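# Lay the towel flat beside the basket

## Task

Get the towel lying flat on the table as a single layer. It must stay at least one finger's width in from the table edge, at least two finger widths away from the basket's rim, and more than a hand's width from either arm's column. The basket must end upright with its entire base resting on the table, no more than three finger widths from its starting spot and turned roughly as before. Release everything and pull the grippers away at the end. The result only counts if it stays that way without the robot holding anything in place.

## Robot and tools

Robot and frame. There are two arms, left_arm and right_arm, and every pose shares one scene frame. Its origin sits on the table top midway between the arms. +x points out over the table, +z points up, and left_arm is on the +y side. The left base is at (+0.007, +0.369, 0) m and the right base at (+0.010, -0.251, 0) m. Both face roughly along +x. The names left and right do not describe image sides. Each arm has six revolute joints and a parallel gripper. Joint ranges in rad: waist -2.880..2.880, shoulder 0..3.142, elbow 0..3.019, wrist pitch -1.693..1.571, wrist yaw -1.571..1.571, wrist roll -2.094..2.094. The elbow will not straighten fully. The fingers extend along the gripper's own +z axis and close along its y axis. end_effector_position is the point between the pads, about 1 cm short of the fingertips.

The 14-number row. Every motion argument uses one flat row covering both arms. It holds 14 numbers, each in [-1, 1]: dx, dy, dz, rx, ry, rz, opening for left_arm, followed by the same seven for right_arm. Send all 14 even when only one arm moves. dx..rz are offsets, not poses. They are measured in that gripper's own axes, from its pose at the start of the action. Scale: 1.0 equals 0.6 m of travel or 180 degrees of turn. rx, ry, rz form a single rotation vector. opening is absolute: +1 is fully open (0.094 m) and -1 is closed.

execute_actions(actions). actions is a list of up to 15 actions. Each action is a table of up to 15 rows, and each row lasts one control step of 1/30 s. One action is 15 steps (0.5 s), and if a table is short its final row repeats. Each row is measured from the action's starting pose, so rows do not add up. The first action in a call starts from the last pose any result reported. An empty list moves nothing and just returns state and images. At each step the commanded pose is limited to 70 mm and 16 degrees away from the measured pose. A distant target therefore takes several actions, and the arm only continues to its last limited pose. If position and orientation cannot both be met, position wins.

move(target, speed, blocking). target is one 14-number row as above. It gives offsets from the pose in the latest result that showed one. Each gripper follows a straight line toward its target, turning the shorter way, and both arms finish together. A path lasts 0.5 to 10 s and is cut off at 10 s. speed is the top path speed in m/s, from 0.002 to 0.5, default 0.25. Turning is capped at twice that value in rad/s. The opening is sent when the move begins. Paths do not avoid obstacles or the other arm, and grippers may lag, stray, or overshoot speed near full reach. Faster moves, and targets placed deeper past a contact, press harder. With blocking=false you get a result after 0.5 s while motion continues. Until a result shows that move ended, new moves and execute_actions are rejected, so use wait(0) or stop. The result adds a move: line with the ending, such as done, off_target, moving, held or fault. An arm not named there finished normally. It also gives the limits that acted: paced means the sent pose was clipped. held means a safety check blocked steps, and the arm may then move far above speed. Each gripper's distance from its target is given too.

wait(seconds), 0 to 10: the arms keep their last command and any running move continues. stop(): brakes a running move, which needs some stopping distance, and the fingers keep moving. zoom_image(camera, region): camera is one of cam_head_left, cam_head_right, cam_high, cam_low, cam_left_wrist, cam_right_wrist. region is [x0, y0, x1, y1] in pixels of that camera's last image, origin at top-left, at most 504 by 504. read_manual(section) returns only licence text. finished_scene(scene) ends the current scene for good; pass its number, and only call it once the goal is met and stable.

Reading results. The state line gives, for each arm, end_effector_position in metres and end_effector_quat_wxyz. Reported hand positions can be a bit off, more so at long reach. Hand target lines show where the controller is currently driving each gripper. grip_measured is the finger opening on the command scale. The last joint value is the opening in metres, and each gripper may be off by up to about 1 mm. A pose unreachable line means the clearance check changed or blocked the named arm's command. FAULT, MOTOR HOT and OVER-TEMPERATURE FAULT lines report stops and heat. Images arrive in the camera order listed above, and changed calibrations are listed.

Practical points. Arms usually settle a centimetre or more low, and zero offsets let them drift further down. To hold an arm still, send the correction back to its wanted pose in a reply's first call and zeros afterwards, raising the aim if it still sags. To grip, command an opening about 0.03 below grip_measured. Less than that grips more gently. Pad force is about 50 to 62 N, and much less on parts thinner than about 2 mm, such as cloth. Occasionally a held part gets tugged briefly. Holding loads heats motors: a warning appears at 85 °C, and at 100 °C that arm drops everything and falls.

Avoid knocking anything off the table, as that fails the task. Do not let the arms collide or press on each other. Avoid drops, slips, slams, hard hits and heavy pushing, and do not tip or shove the basket. Let go and withdraw both grippers before finishing.

Each tool is called after "Request:" as a command line: name --argument value for each argument, lists and objects as JSON in quotes; but a table of rows of numbers goes row by row, as --pt "numbers of a row", without its own name.

## Session

Request:
execute_actions --actions '[]'

Scene clock: 0.00 s.
left_arm: end_effector_position=(+0.1880, +0.5267, +0.3253) grip_measured=+1.000 end_effector_quat_wxyz=(-0.179, +0.728, -0.656, +0.089) | right_arm: end_effector_position=(+0.7147, -0.0274, +0.1284) grip_measured=+1.000 end_effector_quat_wxyz=(+0.600, +0.286, +0.735, +0.133)
Joint positions: left_arm=[ 0.838  0.739  1.05  -1.519  0.177 -0.864  0.094] | right_arm=[0.379 1.996 1.263 0.44  0.566 0.749 0.094]
Joint velocities: left_arm=[-0.005  0.005 -0.017 -0.012 -0.051 -0.022  0.   ] | right_arm=[ 0.015 -0.005 -0.002 -0.002 -0.007 -0.051  0.   ]
Motor temperatures (°C, as the motors report them): left_arm=[22 22 24 24 24 24] | right_arm=[25 26 22 24 22 24]
Hand target (left_arm): +0.190, +0.529, +0.334; -0.189, +0.726, -0.655, +0.088
Hand target (right_arm): +0.722, -0.024, +0.145; +0.610, +0.288, +0.725, +0.143

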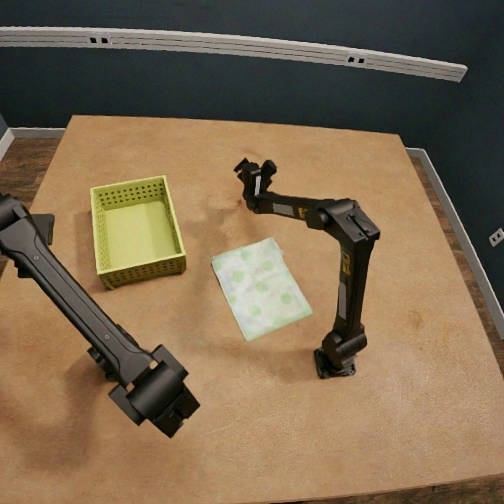

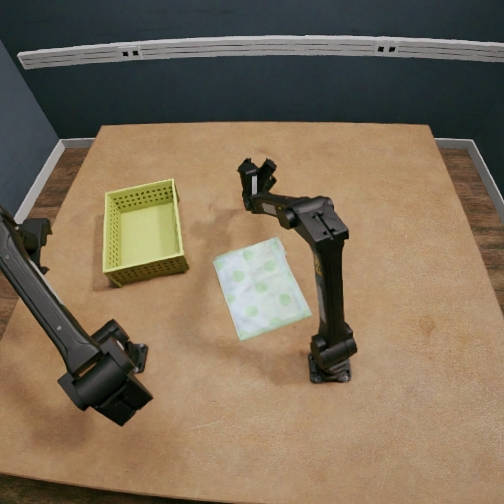

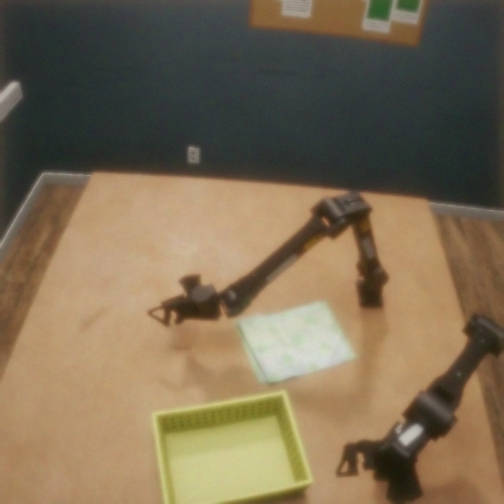

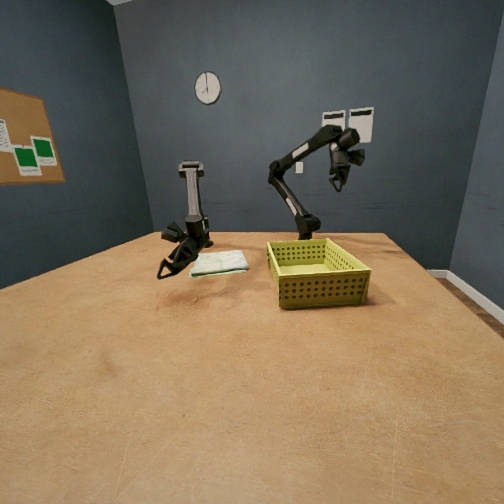

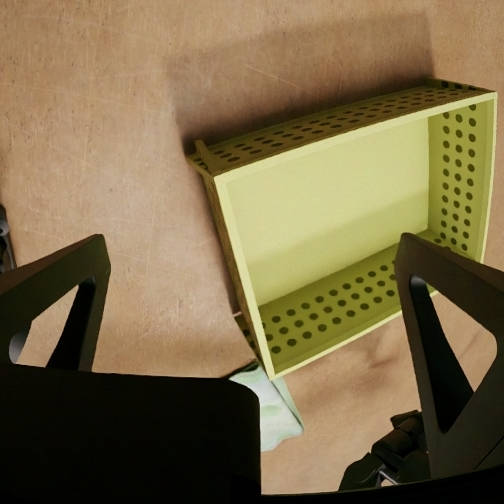

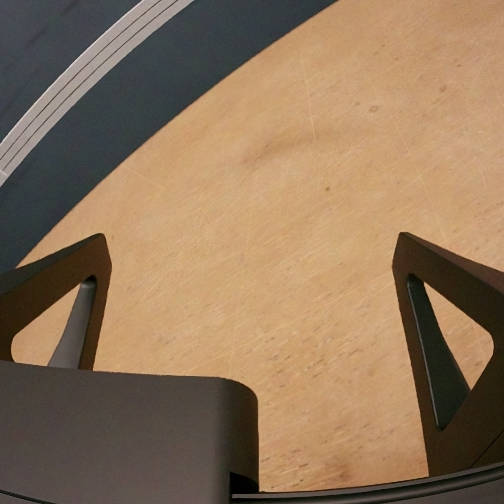

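Request:
zoom_image --camera "cam_head_left" --region '[170, 200, 370, 400]'

Request:
zoom_image --camera "cam_high" --region '[200, 270, 400, 420]'

Region (170, 200, 370, 400) of cam_head_left's 504x504 image, scaled by 2.520, with more detail than that image has.

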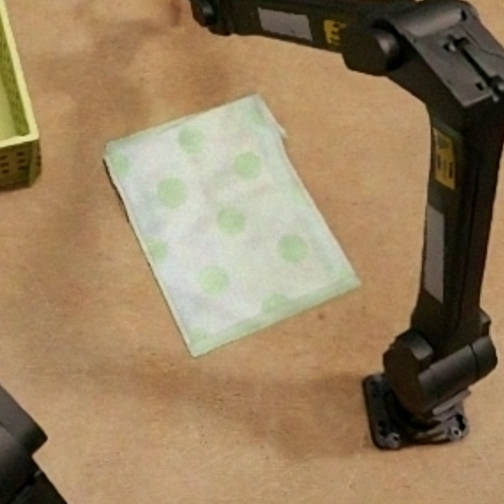

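Region (200, 270, 400, 420) of cam_high's 504x504 image, scaled by 2.520, with more detail than that image has; it fills the top 378 rows of this view, and the rest is white.

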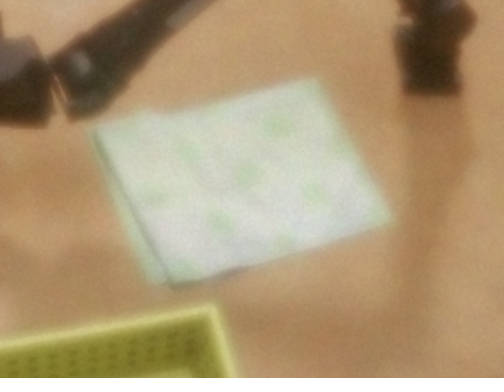

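Request:
move --target '[0.62,-0.25,0.25,0,0,0,1,0,0,0,0,0,0,1]'

Scene clock: 25.97 s.
left_arm: end_effector_position=(+0.4134, +0.2038, +0.1871) grip_measured=+1.000 end_effector_quat_wxyz=(-0.171, +0.706, -0.684, +0.066) | right_arm: end_effector_position=(+0.7147, -0.0274, +0.1284) grip_measured=+1.000 end_effector_quat_wxyz=(+0.600, +0.286, +0.735, +0.133)
Joint positions: left_arm=[-0.506  1.369  1.116 -1.092 -0.293 -2.069  0.094] | right_arm=[0.379 1.996 1.263 0.44  0.566 0.749 0.094]
Joint velocities: left_arm=[-0.005  0.005 -0.012  0.002 -0.037 -0.007  0.   ] | right_arm=[ 0.005  0.005 -0.007 -0.017 -0.095  0.022  0.   ]
Motor temperatures (°C, as the motors report them): left_arm=[22 22 29 24 24 24] | right_arm=[25 28 26 24 22 24]
Hand target (left_arm): +0.428, +0.192, +0.207; -0.179, +0.710, -0.675, +0.094
Hand target (right_arm): +0.715, -0.027, +0.128; +0.600, +0.286, +0.735, +0.133
Off the commanded pose (left_arm): 0.025 m, 5 deg.
Off the commanded pose (right_arm): 0.000 m, 0 deg.
joint sent to its limit (left arm) — the command would take joint 6 (wrist roll) past its lower limit, so that joint was sent only as far as its limit.
move: off_target (left_arm)
camera_calibration (this result's frames):
cam_left_wrist: T_world_to_cam=[[0.934948, 0.0245504, 0.353934, -0.463671], [-0.141754, -0.888664, 0.436098, 0.164056], [0.325235, -0.457901, -0.827375, 0.236423], [0, 0, 0, 1]] pos_world=[0.379871, 0.265432, 0.288175]

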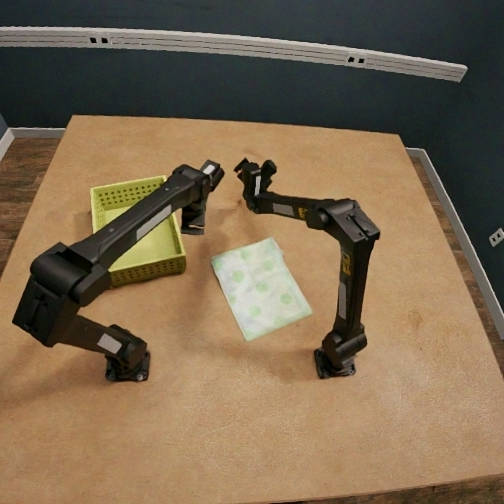

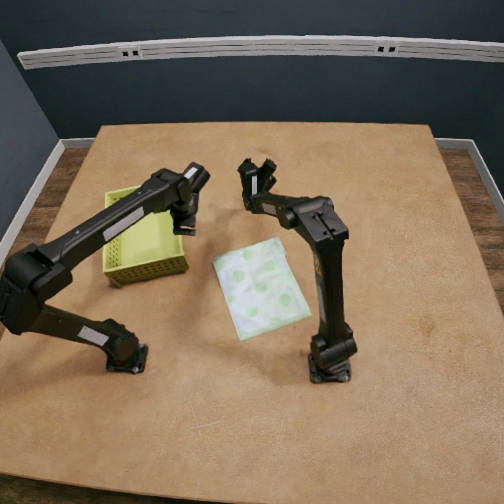

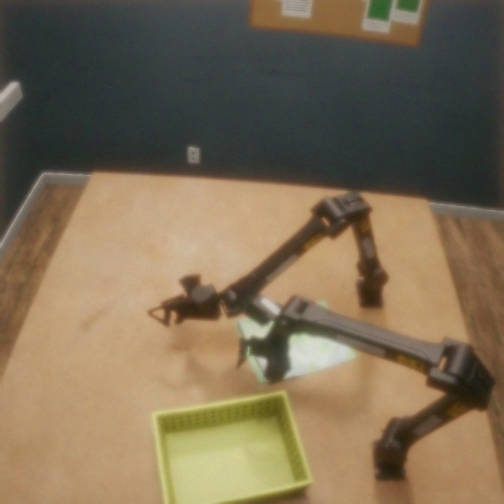

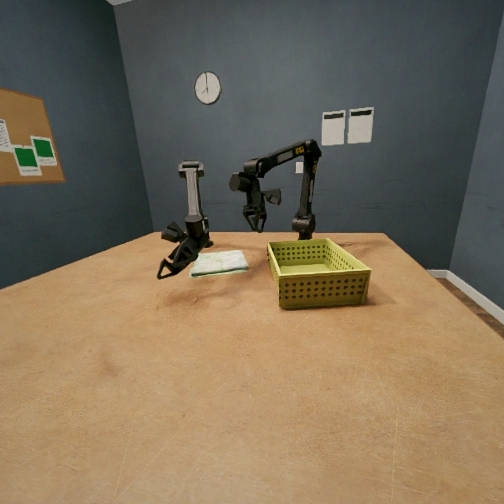

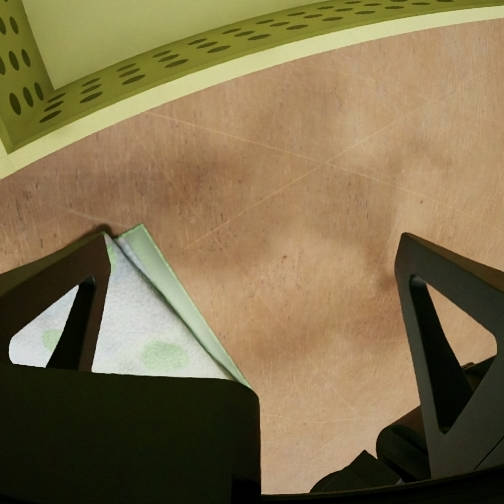

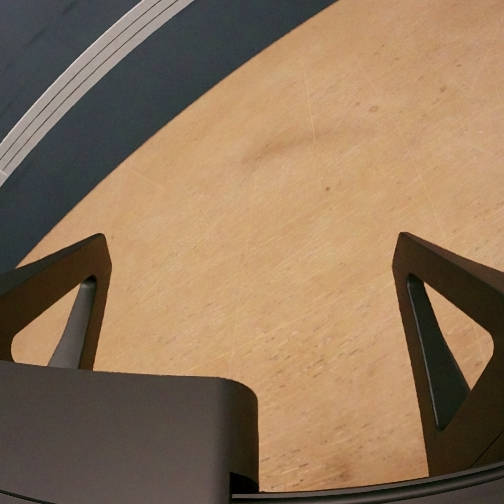

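Request:
move --target '[0,0,-0.05,0,0,0.87,1,-0.2,0,-0.3,0,0,0,1]'

Scene clock: 36.80 s.
left_arm: end_effector_position=(+0.3975, +0.2096, +0.1940) grip_measured=+1.000 end_effector_quat_wxyz=(+0.082, +0.516, +0.839, +0.152) | right_arm: end_effector_position=(+0.5576, -0.0753, +0.2583) grip_measured=+1.000 end_effector_quat_wxyz=(+0.600, +0.283, +0.737, +0.129)
Joint positions: left_arm=[-0.514  1.344  1.116 -1.159 -0.297  0.623  0.094] | right_arm=[0.431 1.42  0.893 0.221 0.618 0.76  0.094]
Joint velocities: left_arm=[-0.015  0.015 -0.007  0.012 -0.007  0.007  0.   ] | right_arm=[-0.034 -0.005 -0.012  0.002 -0.007  0.022  0.   ]
Motor temperatures (°C, as the motors report them): left_arm=[22 23 30 24 24 24] | right_arm=[25 29 26 24 22 24]
Hand target (left_arm): +0.403, +0.200, +0.215; +0.100, +0.526, +0.830, +0.154
Hand target (right_arm): +0.554, -0.074, +0.264; +0.601, +0.285, +0.735, +0.133
Off the commanded pose (left_arm): 0.024 m, 3 deg.
Off the commanded pose (right_arm): 0.012 m, 1 deg.
move: off_target (left_arm, right_arm)
camera_calibration (this result's frames):
cam_left_wrist: T_world_to_cam=[[-0.83657, -0.443855, -0.32116, 0.481873], [-0.545308, 0.618079, 0.566231, -0.0167291], [-0.052822, 0.648823, -0.759104, 0.154955], [0, 0, 0, 1]] pos_world=[0.402183, 0.123683, 0.281858]
cam_right_wrist: T_world_to_cam=[[-0.273138, -0.805379, -0.526081, 0.223108], [-0.66332, 0.553754, -0.503352, 0.541461], [0.696708, 0.211476, -0.685475, -0.0751595], [0, 0, 0, 1]] pos_world=[0.472465, -0.104255, 0.338398]

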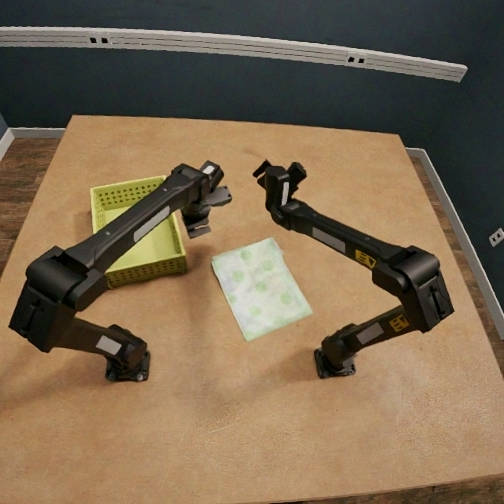

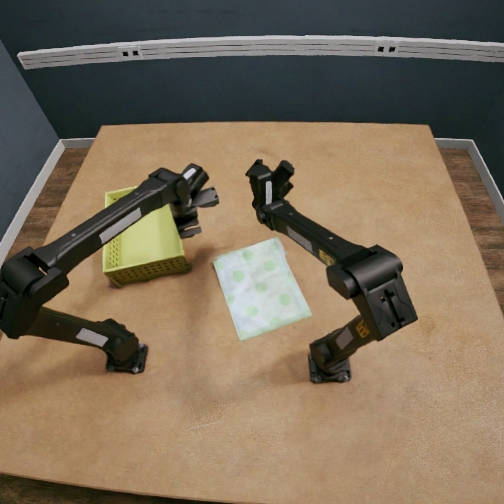

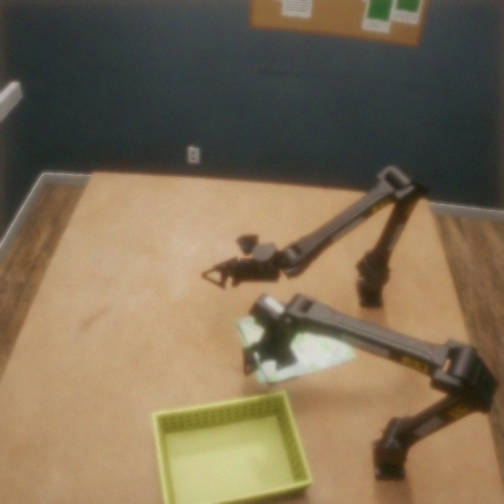

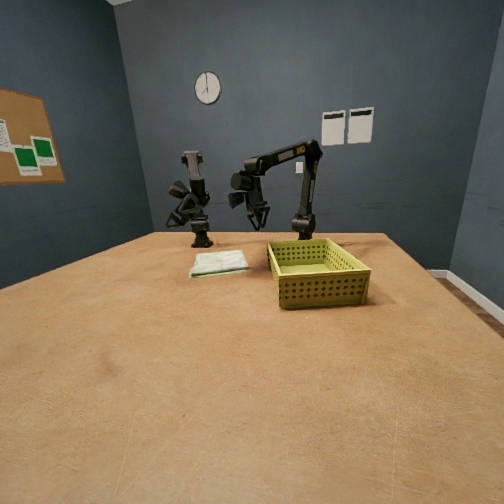

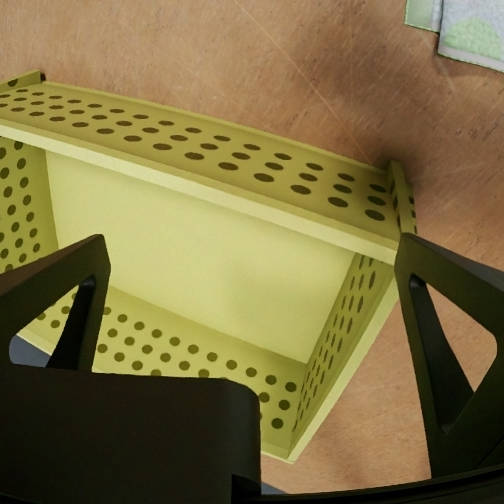

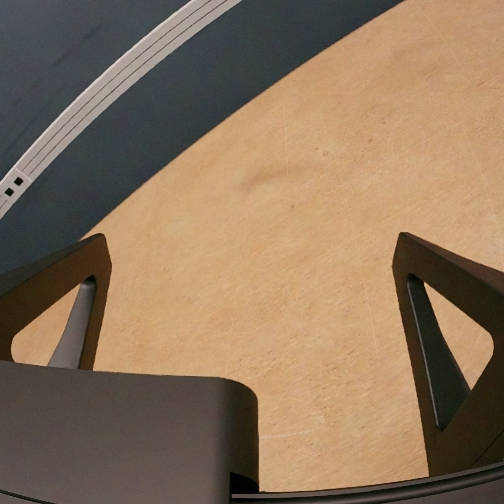

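Request:
move --target '[-0.275,-0.145,0.17,0.22,0,0,-0.2,0,0,0,0,0,0,1]'

Scene clock: 48.00 s.
left_arm: end_effector_position=(+0.4218, +0.0565, +0.0589) grip_measured=-0.199 end_effector_quat_wxyz=(-0.101, +0.512, +0.841, -0.141) | right_arm: end_effector_position=(+0.5576, -0.0753, +0.2583) grip_measured=+1.000 end_effector_quat_wxyz=(+0.600, +0.283, +0.737, +0.129)
Joint positions: left_arm=[-0.56   1.941  1.492 -1.328  0.282  0.57   0.038] | right_arm=[0.431 1.42  0.893 0.221 0.618 0.76  0.094]
Joint velocities: left_arm=[-0.005 -0.005  0.002  0.007  0.007 -0.037  0.001] | right_arm=[-0.005 -0.005  0.027  0.007 -0.095  0.11   0.   ]
Motor temperatures (°C, as the motors report them): left_arm=[22 23 32 24 24 24] | right_arm=[25 28 26 24 22 24]
Hand target (left_arm): +0.429, +0.043, +0.066; -0.095, +0.515, +0.840, -0.142
Hand target (right_arm): +0.558, -0.075, +0.258; +0.600, +0.283, +0.737, +0.129
Off the commanded pose (left_arm): 0.016 m, 0 deg.
Off the commanded pose (right_arm): 0.000 m, 0 deg.
move: off_target (left_arm)
camera_calibration (this result's frames):
cam_left_wrist: T_world_to_cam=[[-0.816584, -0.451729, 0.359348, 0.342798], [-0.18747, 0.796343, 0.575059, 0.0061419], [-0.545935, 0.402218, -0.734967, 0.373604], [0, 0, 0, 1]] pos_world=[0.485038, -0.000309309, 0.147871]
cam_right_wrist: T_world_to_cam=[[-0.273138, -0.805379, -0.526081, 0.223108], [-0.66332, 0.553754, -0.503352, 0.541461], [0.696708, 0.211476, -0.685475, -0.0751595], [0, 0, 0, 1]] pos_world=[0.472465, -0.104255, 0.338398]

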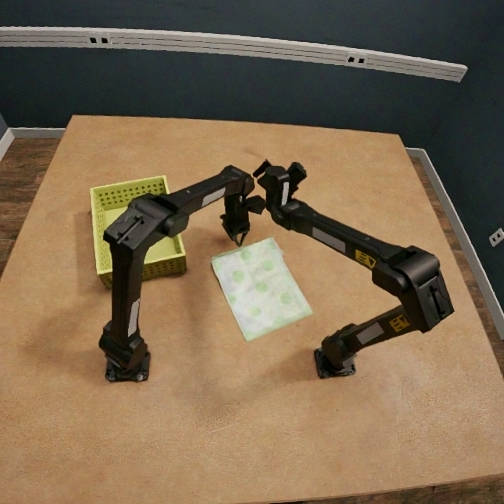

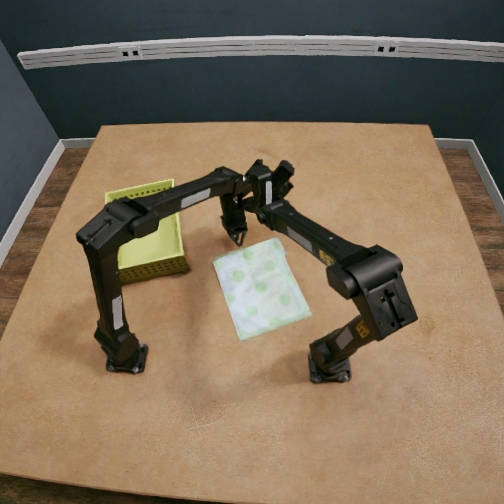

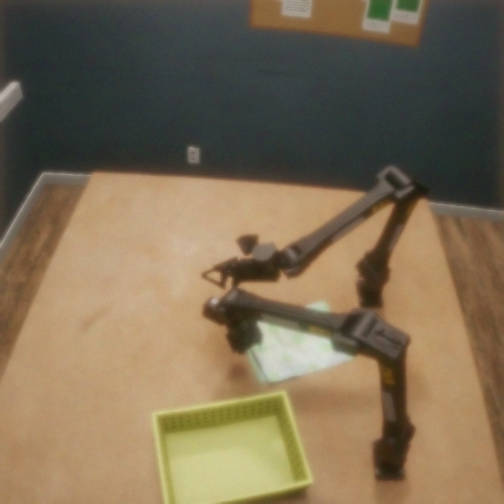

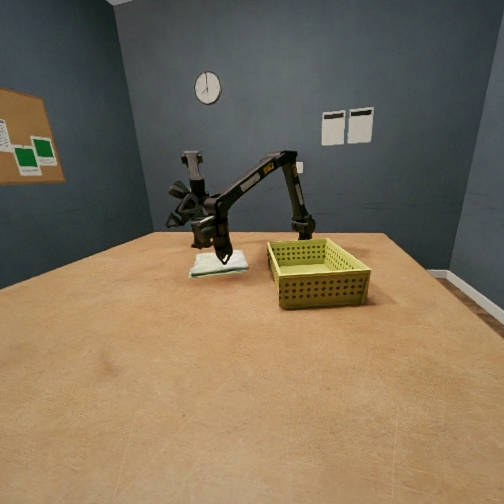

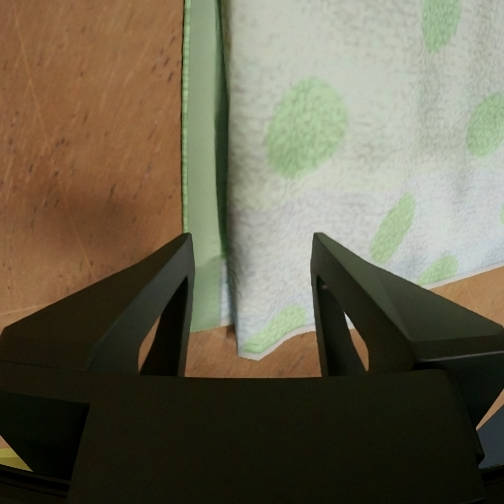

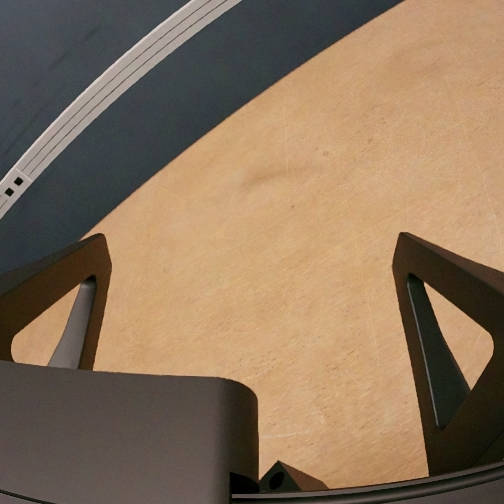

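Request:
move --target '[0,0.012,0.085,0,0,0,-0.2,0,0,-0.25,0,0,0,1]' --speed 0.08

Scene clock: 54.50 s.
left_arm: end_effector_position=(+0.4193, +0.0576, +0.0263) grip_measured=-0.199 end_effector_quat_wxyz=(-0.087, +0.515, +0.841, -0.141) | right_arm: end_effector_position=(+0.4161, -0.0540, +0.2907) grip_measured=+1.000 end_effector_quat_wxyz=(+0.604, +0.277, +0.736, +0.126)
Joint positions: left_arm=[-0.561  1.958  1.426 -1.217  0.282  0.57   0.038] | right_arm=[ 0.694  1.08   0.712 -0.009  0.867  0.858  0.094]
Joint velocities: left_arm=[-0.015 -0.005 -0.002 -0.007  0.037 -0.007  0.001] | right_arm=[-0.005 -0.005  0.012  0.007 -0.022 -0.007  0.   ]
Motor temperatures (°C, as the motors report them): left_arm=[22 24 31 24 24 24] | right_arm=[25 28 26 24 22 24]
Hand target (left_arm): +0.411, +0.053, +0.009; -0.101, +0.512, +0.841, -0.140
Hand target (right_arm): +0.414, -0.055, +0.293; +0.604, +0.280, +0.735, +0.128
Off the commanded pose (left_arm): 0.020 m, 2 deg.
Off the commanded pose (right_arm): 0.005 m, 1 deg.
move: off_target (left_arm)
camera_calibration (this result's frames):
cam_left_wrist: T_world_to_cam=[[-0.82551, -0.445793, 0.346124, 0.356688], [-0.200648, 0.805021, 0.558285, 0.0289976], [-0.527516, 0.391421, -0.754, 0.341204], [0, 0, 0, 1]] pos_world=[0.480258, 0.00211081, 0.117621]
cam_right_wrist: T_world_to_cam=[[-0.267467, -0.813535, -0.516354, 0.21311], [-0.662481, 0.54439, -0.514547, 0.454514], [0.6997, 0.20445, -0.684559, 0.0392606], [0, 0, 0, 1]] pos_world=[0.330636, -0.0820865, 0.370785]

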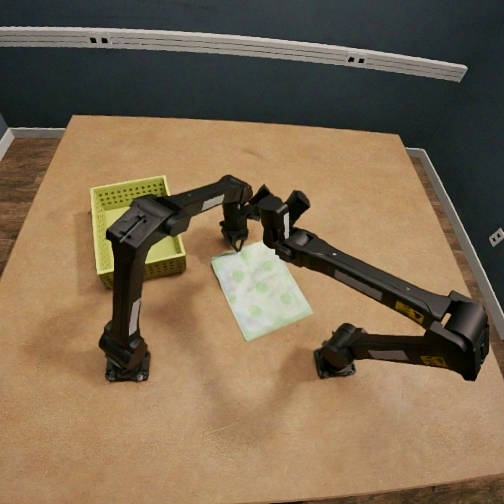

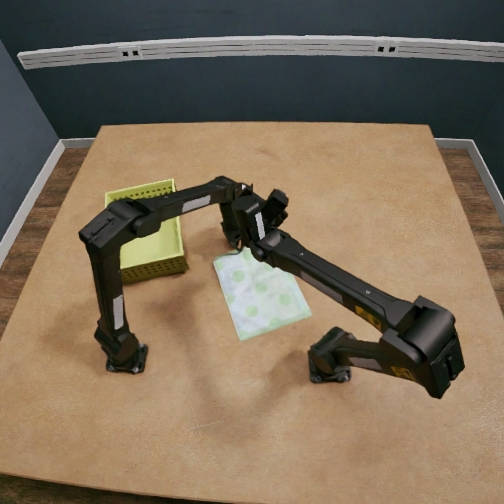

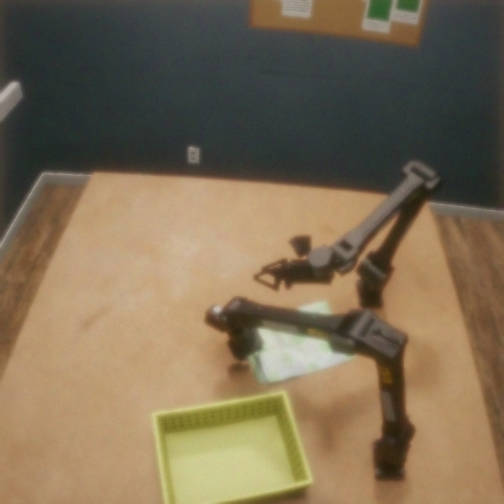

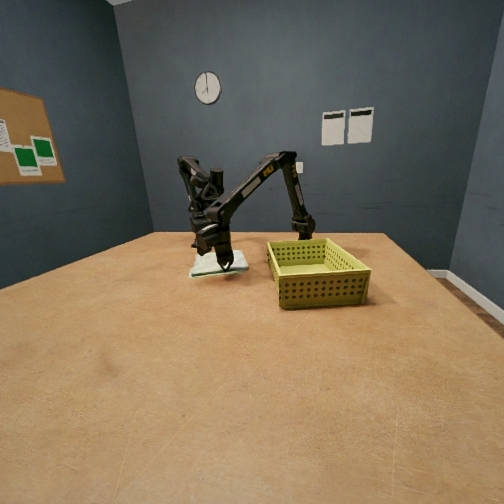

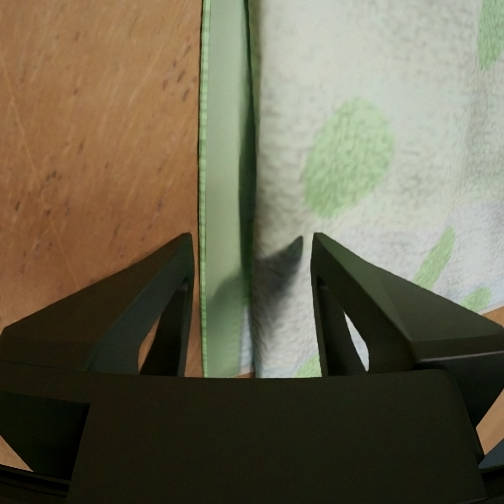

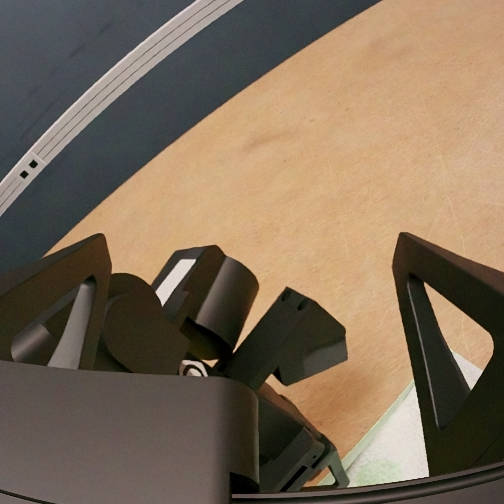

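Request:
move --target '[0,0.03,0.055,0,0,0,-0.5,-0.19,-0.27,0.05,0,0,0,1]' --speed 0.08

Request:
zoom_image --camera "cam_left_wrist" --region '[100, 100, 400, 400]'

Scene clock: 62.57 s.
left_arm: end_effector_position=(+0.4257, +0.0536, +0.0097) grip_measured=-0.499 end_effector_quat_wxyz=(-0.074, +0.517, +0.841, -0.141) | right_arm: end_effector_position=(+0.4184, -0.2532, +0.2777) grip_measured=+1.000 end_effector_quat_wxyz=(+0.589, +0.289, +0.744, +0.129)
Joint positions: left_arm=[-0.561  1.983  1.418 -1.159  0.282  0.57   0.024] | right_arm=[ 0.044  0.803  0.526 -0.009  0.244  0.657  0.094]
Joint velocities: left_arm=[-0.015 -0.005  0.012  0.002 -0.022 -0.037  0.   ] | right_arm=[-0.024 -0.005 -0.017 -0.002  0.081 -0.051  0.   ]
Motor temperatures (°C, as the motors report them): left_arm=[22 24 30 24 24 24] | right_arm=[25 27 27 24 22 24]
Hand target (left_arm): +0.424, +0.061, -0.010; -0.087, +0.515, +0.841, -0.141
Hand target (right_arm): +0.418, -0.253, +0.286; +0.598, +0.284, +0.738, +0.131
Off the commanded pose (left_arm): 0.022 m, 1 deg.
Off the commanded pose (right_arm): 0.015 m, 2 deg.
move: off_target (left_arm, right_arm)
camera_calibration (this result's frames):
cam_left_wrist: T_world_to_cam=[[-0.833009, -0.44115, 0.333889, 0.36905], [-0.21279, 0.812538, 0.542681, 0.0477035], [-0.510701, 0.38101, -0.770724, 0.327229], [0, 0, 0, 1]] pos_world=[0.484689, -0.000632284, 0.103094]
cam_right_wrist: T_world_to_cam=[[-0.289772, -0.798287, -0.527986, 0.0613678], [-0.675337, 0.561442, -0.478229, 0.557396], [0.678198, 0.217991, -0.701803, 0.0866543], [0, 0, 0, 1]] pos_world=[0.335444, -0.282847, 0.359779]

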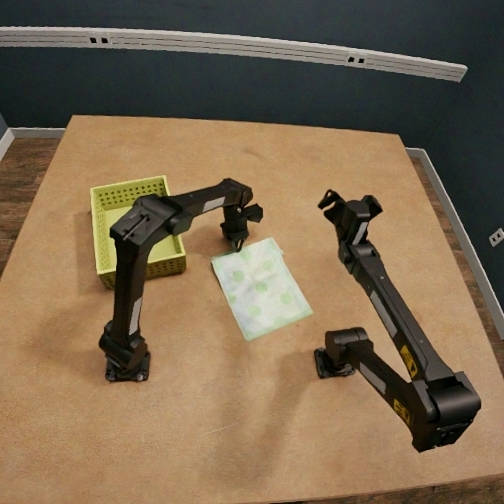

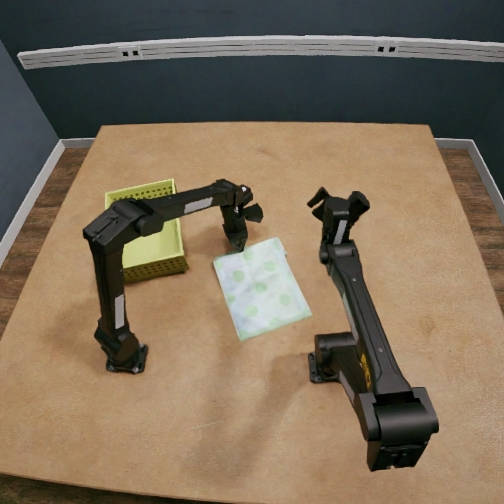

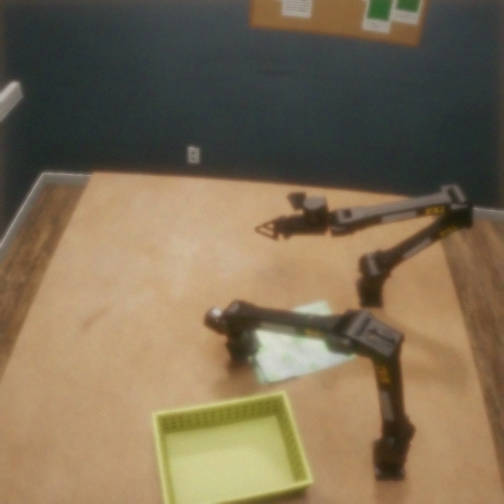

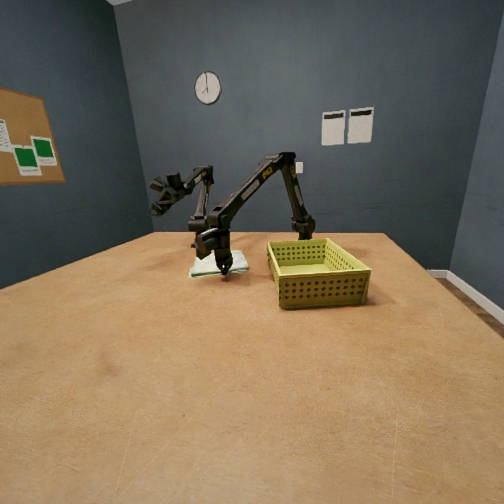

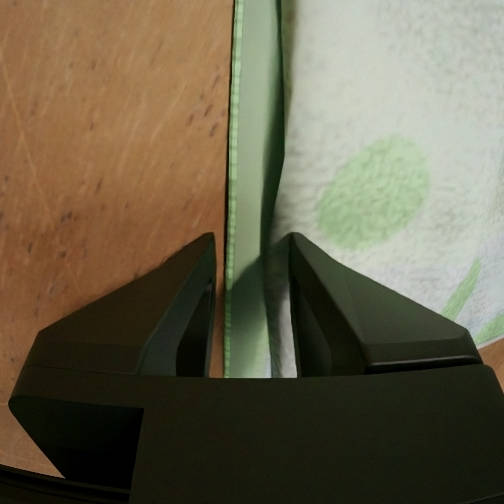

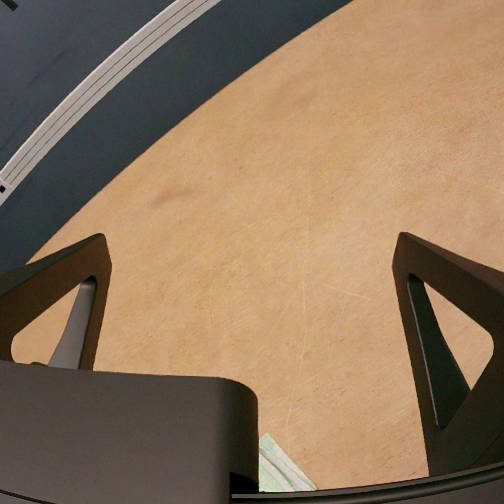

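Region (100, 100, 400, 400) of cam_left_wrist's 504x504 image, scaled by 1.680, with more detail than that image has.

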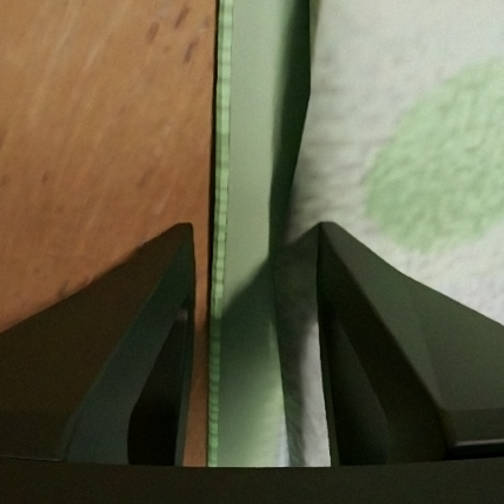

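Request:
execute_actions --actions '[[[0,0.018,-0.012,0,0,0,-0.5,0,0,0,0,0,0,1]],[[0,0,0,0,0,0,-0.62,0,0,0,0,0,0,1]],[[0,0,0.03,0,0,0,-0.62,0,0,0,0,0,0,1]]]'

Scene clock: 67.87 s.
left_arm: end_effector_position=(+0.4275, +0.0556, +0.0078) grip_measured=-0.619 end_effector_quat_wxyz=(-0.070, +0.517, +0.841, -0.141) | right_arm: end_effector_position=(+0.4184, -0.2532, +0.2777) grip_measured=+1.000 end_effector_quat_wxyz=(+0.589, +0.289, +0.744, +0.128)
Joint positions: left_arm=[-0.556  1.981  1.411 -1.145  0.283  0.574  0.018] | right_arm=[ 0.044  0.803  0.526 -0.009  0.244  0.656  0.094]
Joint velocities: left_arm=[ 0.015 -0.005  0.002  0.007  0.007 -0.022  0.   ] | right_arm=[ 0.005 -0.005  0.002  0.012  0.037 -0.022  0.   ]
Motor temperatures (°C, as the motors report them): left_arm=[22 24 29 24 24 24] | right_arm=[25 27 27 24 22 24]
Hand target (left_arm): +0.420, +0.054, -0.006; -0.078, +0.516, +0.841, -0.141
Hand target (right_arm): +0.418, -0.253, +0.278; +0.589, +0.289, +0.744, +0.128
Off the commanded pose (left_arm): 0.016 m, 1 deg.
Off the commanded pose (right_arm): 0.000 m, 0 deg.
camera_calibration (this result's frames):
cam_left_wrist: T_world_to_cam=[[-0.834526, -0.440855, 0.330474, 0.372794], [-0.217969, 0.815038, 0.536844, 0.0495845], [-0.50602, 0.375977, -0.776263, 0.324156], [0, 0, 0, 1]] pos_world=[0.485943, 0.00205963, 0.101812]
cam_right_wrist: T_world_to_cam=[[-0.289505, -0.799394, -0.526456, 0.0605509], [-0.675765, 0.560222, -0.479054, 0.557496], [0.677885, 0.217072, -0.70239, 0.0867155], [0, 0, 0, 1]] pos_world=[0.335483, -0.282741, 0.359856]

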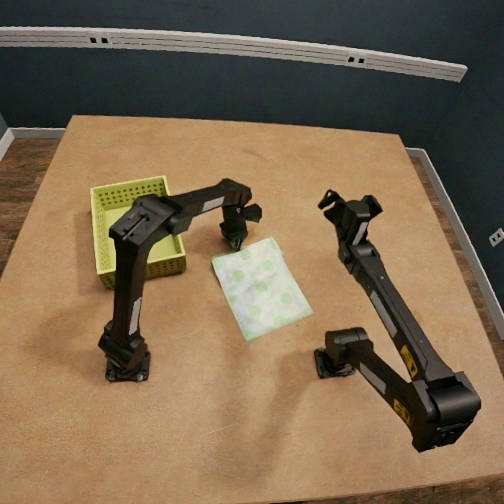

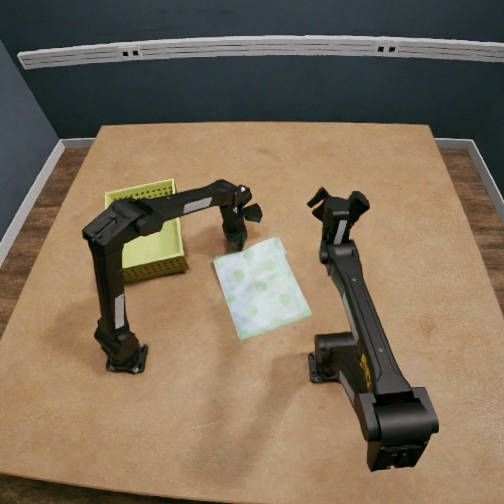

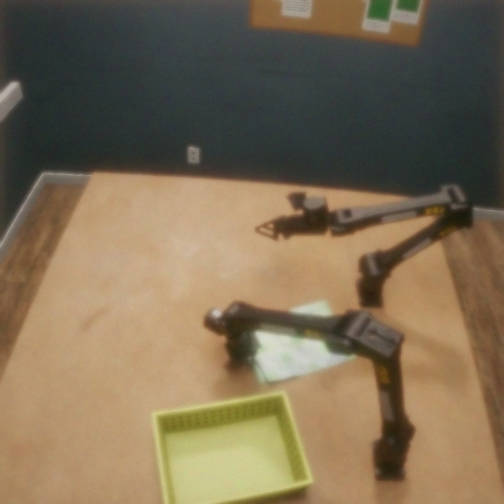

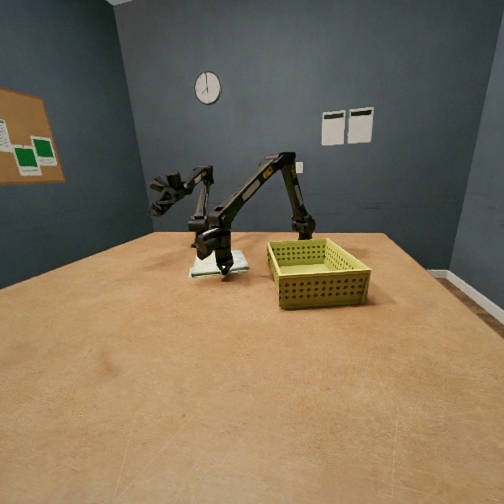

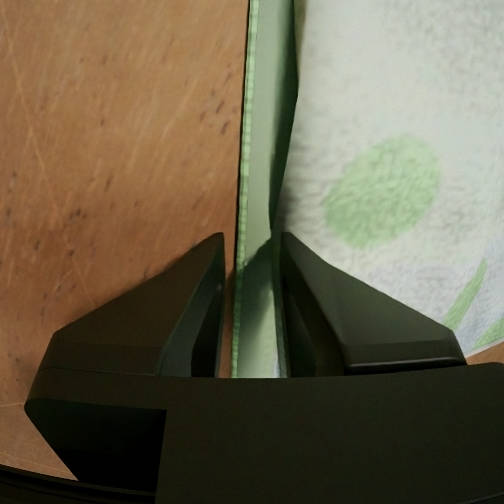

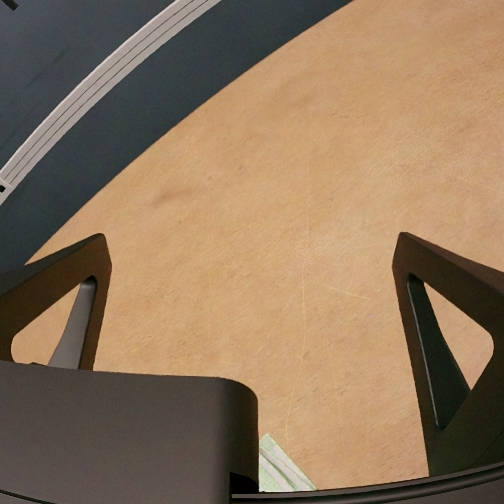

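Good; close and lift a bit.

Request:
execute_actions --actions '[[[0,0,0.02,0,0,0,-1,0,0,0,0,0,0,1]],[[0,0,0.02,0,0,0,-1,0,0,0,0,0,0,1]],[[0,0.05,-0.1,0,0,0,-1,0,0,0,0,0,0,1]],[[0,0.05,-0.1,0,0,0,-1,0,0,0,0,0,0,1]]]'

Scene clock: 72.50 s.
left_arm: end_effector_position=(+0.4990, +0.1108, +0.0921) grip_measured=-0.981 end_effector_quat_wxyz=(-0.069, +0.498, +0.852, -0.145) | right_arm: end_effector_position=(+0.4184, -0.2532, +0.2777) grip_measured=+1.000 end_effector_quat_wxyz=(+0.589, +0.289, +0.744, +0.128)
Joint positions: left_arm=[-0.408  1.979  1.65  -1.42   0.27   0.68   0.001] | right_arm=[ 0.044  0.803  0.526 -0.009  0.244  0.656  0.094]
Joint velocities: left_arm=[-0.005  0.015 -0.017  0.012  0.007  0.095 -0.   ] | right_arm=[ 0.005 -0.015  0.007 -0.012  0.066 -0.022  0.   ]
Motor temperatures (°C, as the motors report them): left_arm=[22 25 29 24 24 24] | right_arm=[25 27 27 24 22 24]
Hand target (left_arm): +0.505, +0.107, +0.094; -0.067, +0.507, +0.847, -0.143
Hand target (right_arm): +0.418, -0.253, +0.278; +0.589, +0.289, +0.744, +0.128
Off the commanded pose (left_arm): 0.008 m, 1 deg.
Off the commanded pose (right_arm): 0.000 m, 0 deg.
camera_calibration (this result's frames):
cam_left_wrist: T_world_to_cam=[[-0.812253, -0.477286, 0.335326, 0.421286], [-0.251624, 0.805335, 0.536769, -0.00718264], [-0.526242, 0.351616, -0.774232, 0.417677], [0, 0, 0, 1]] pos_world=[0.560182, 0.059996, 0.185967]
cam_right_wrist: T_world_to_cam=[[-0.289505, -0.799394, -0.526456, 0.0605509], [-0.675765, 0.560222, -0.479054, 0.557496], [0.677885, 0.217072, -0.70239, 0.0867155], [0, 0, 0, 1]] pos_world=[0.335483, -0.282741, 0.359856]

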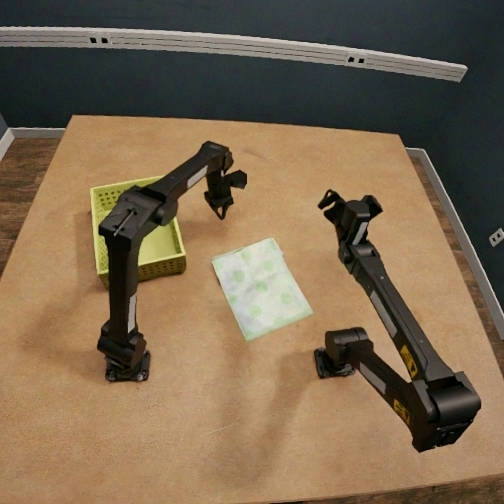

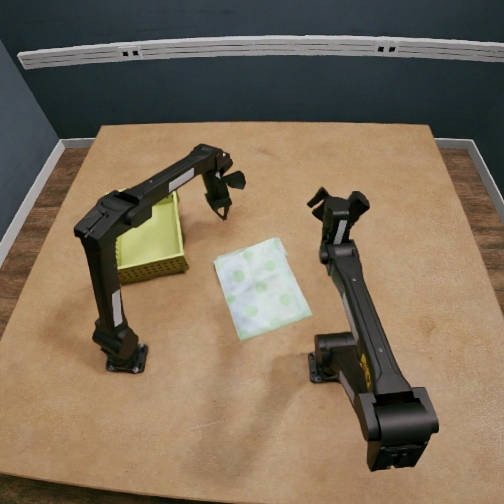

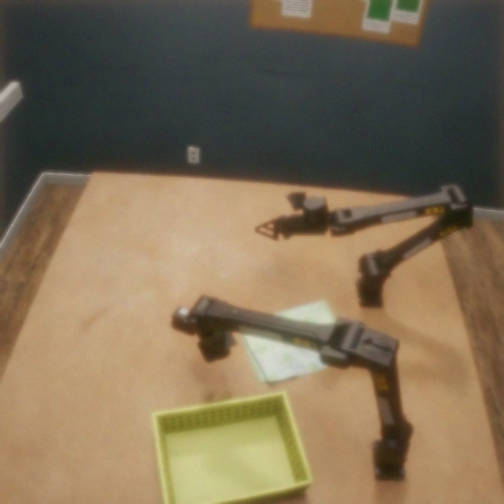

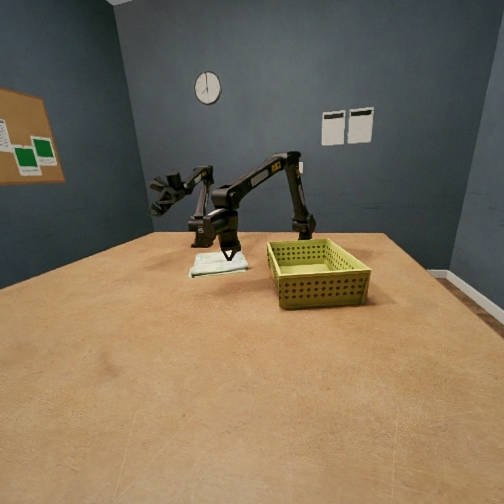

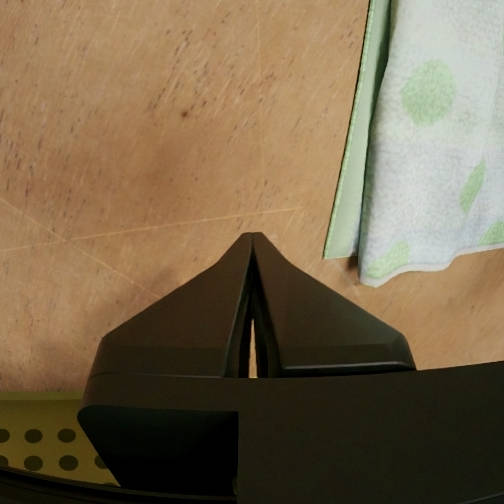

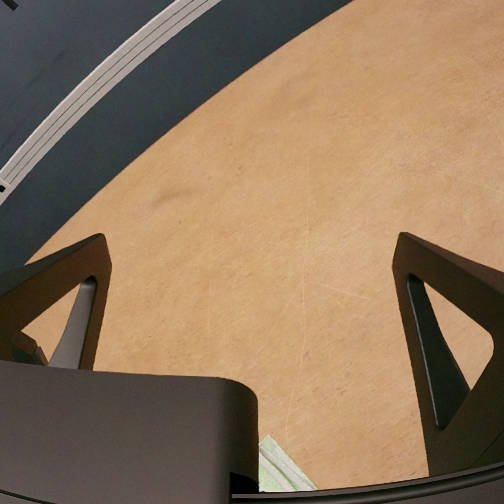

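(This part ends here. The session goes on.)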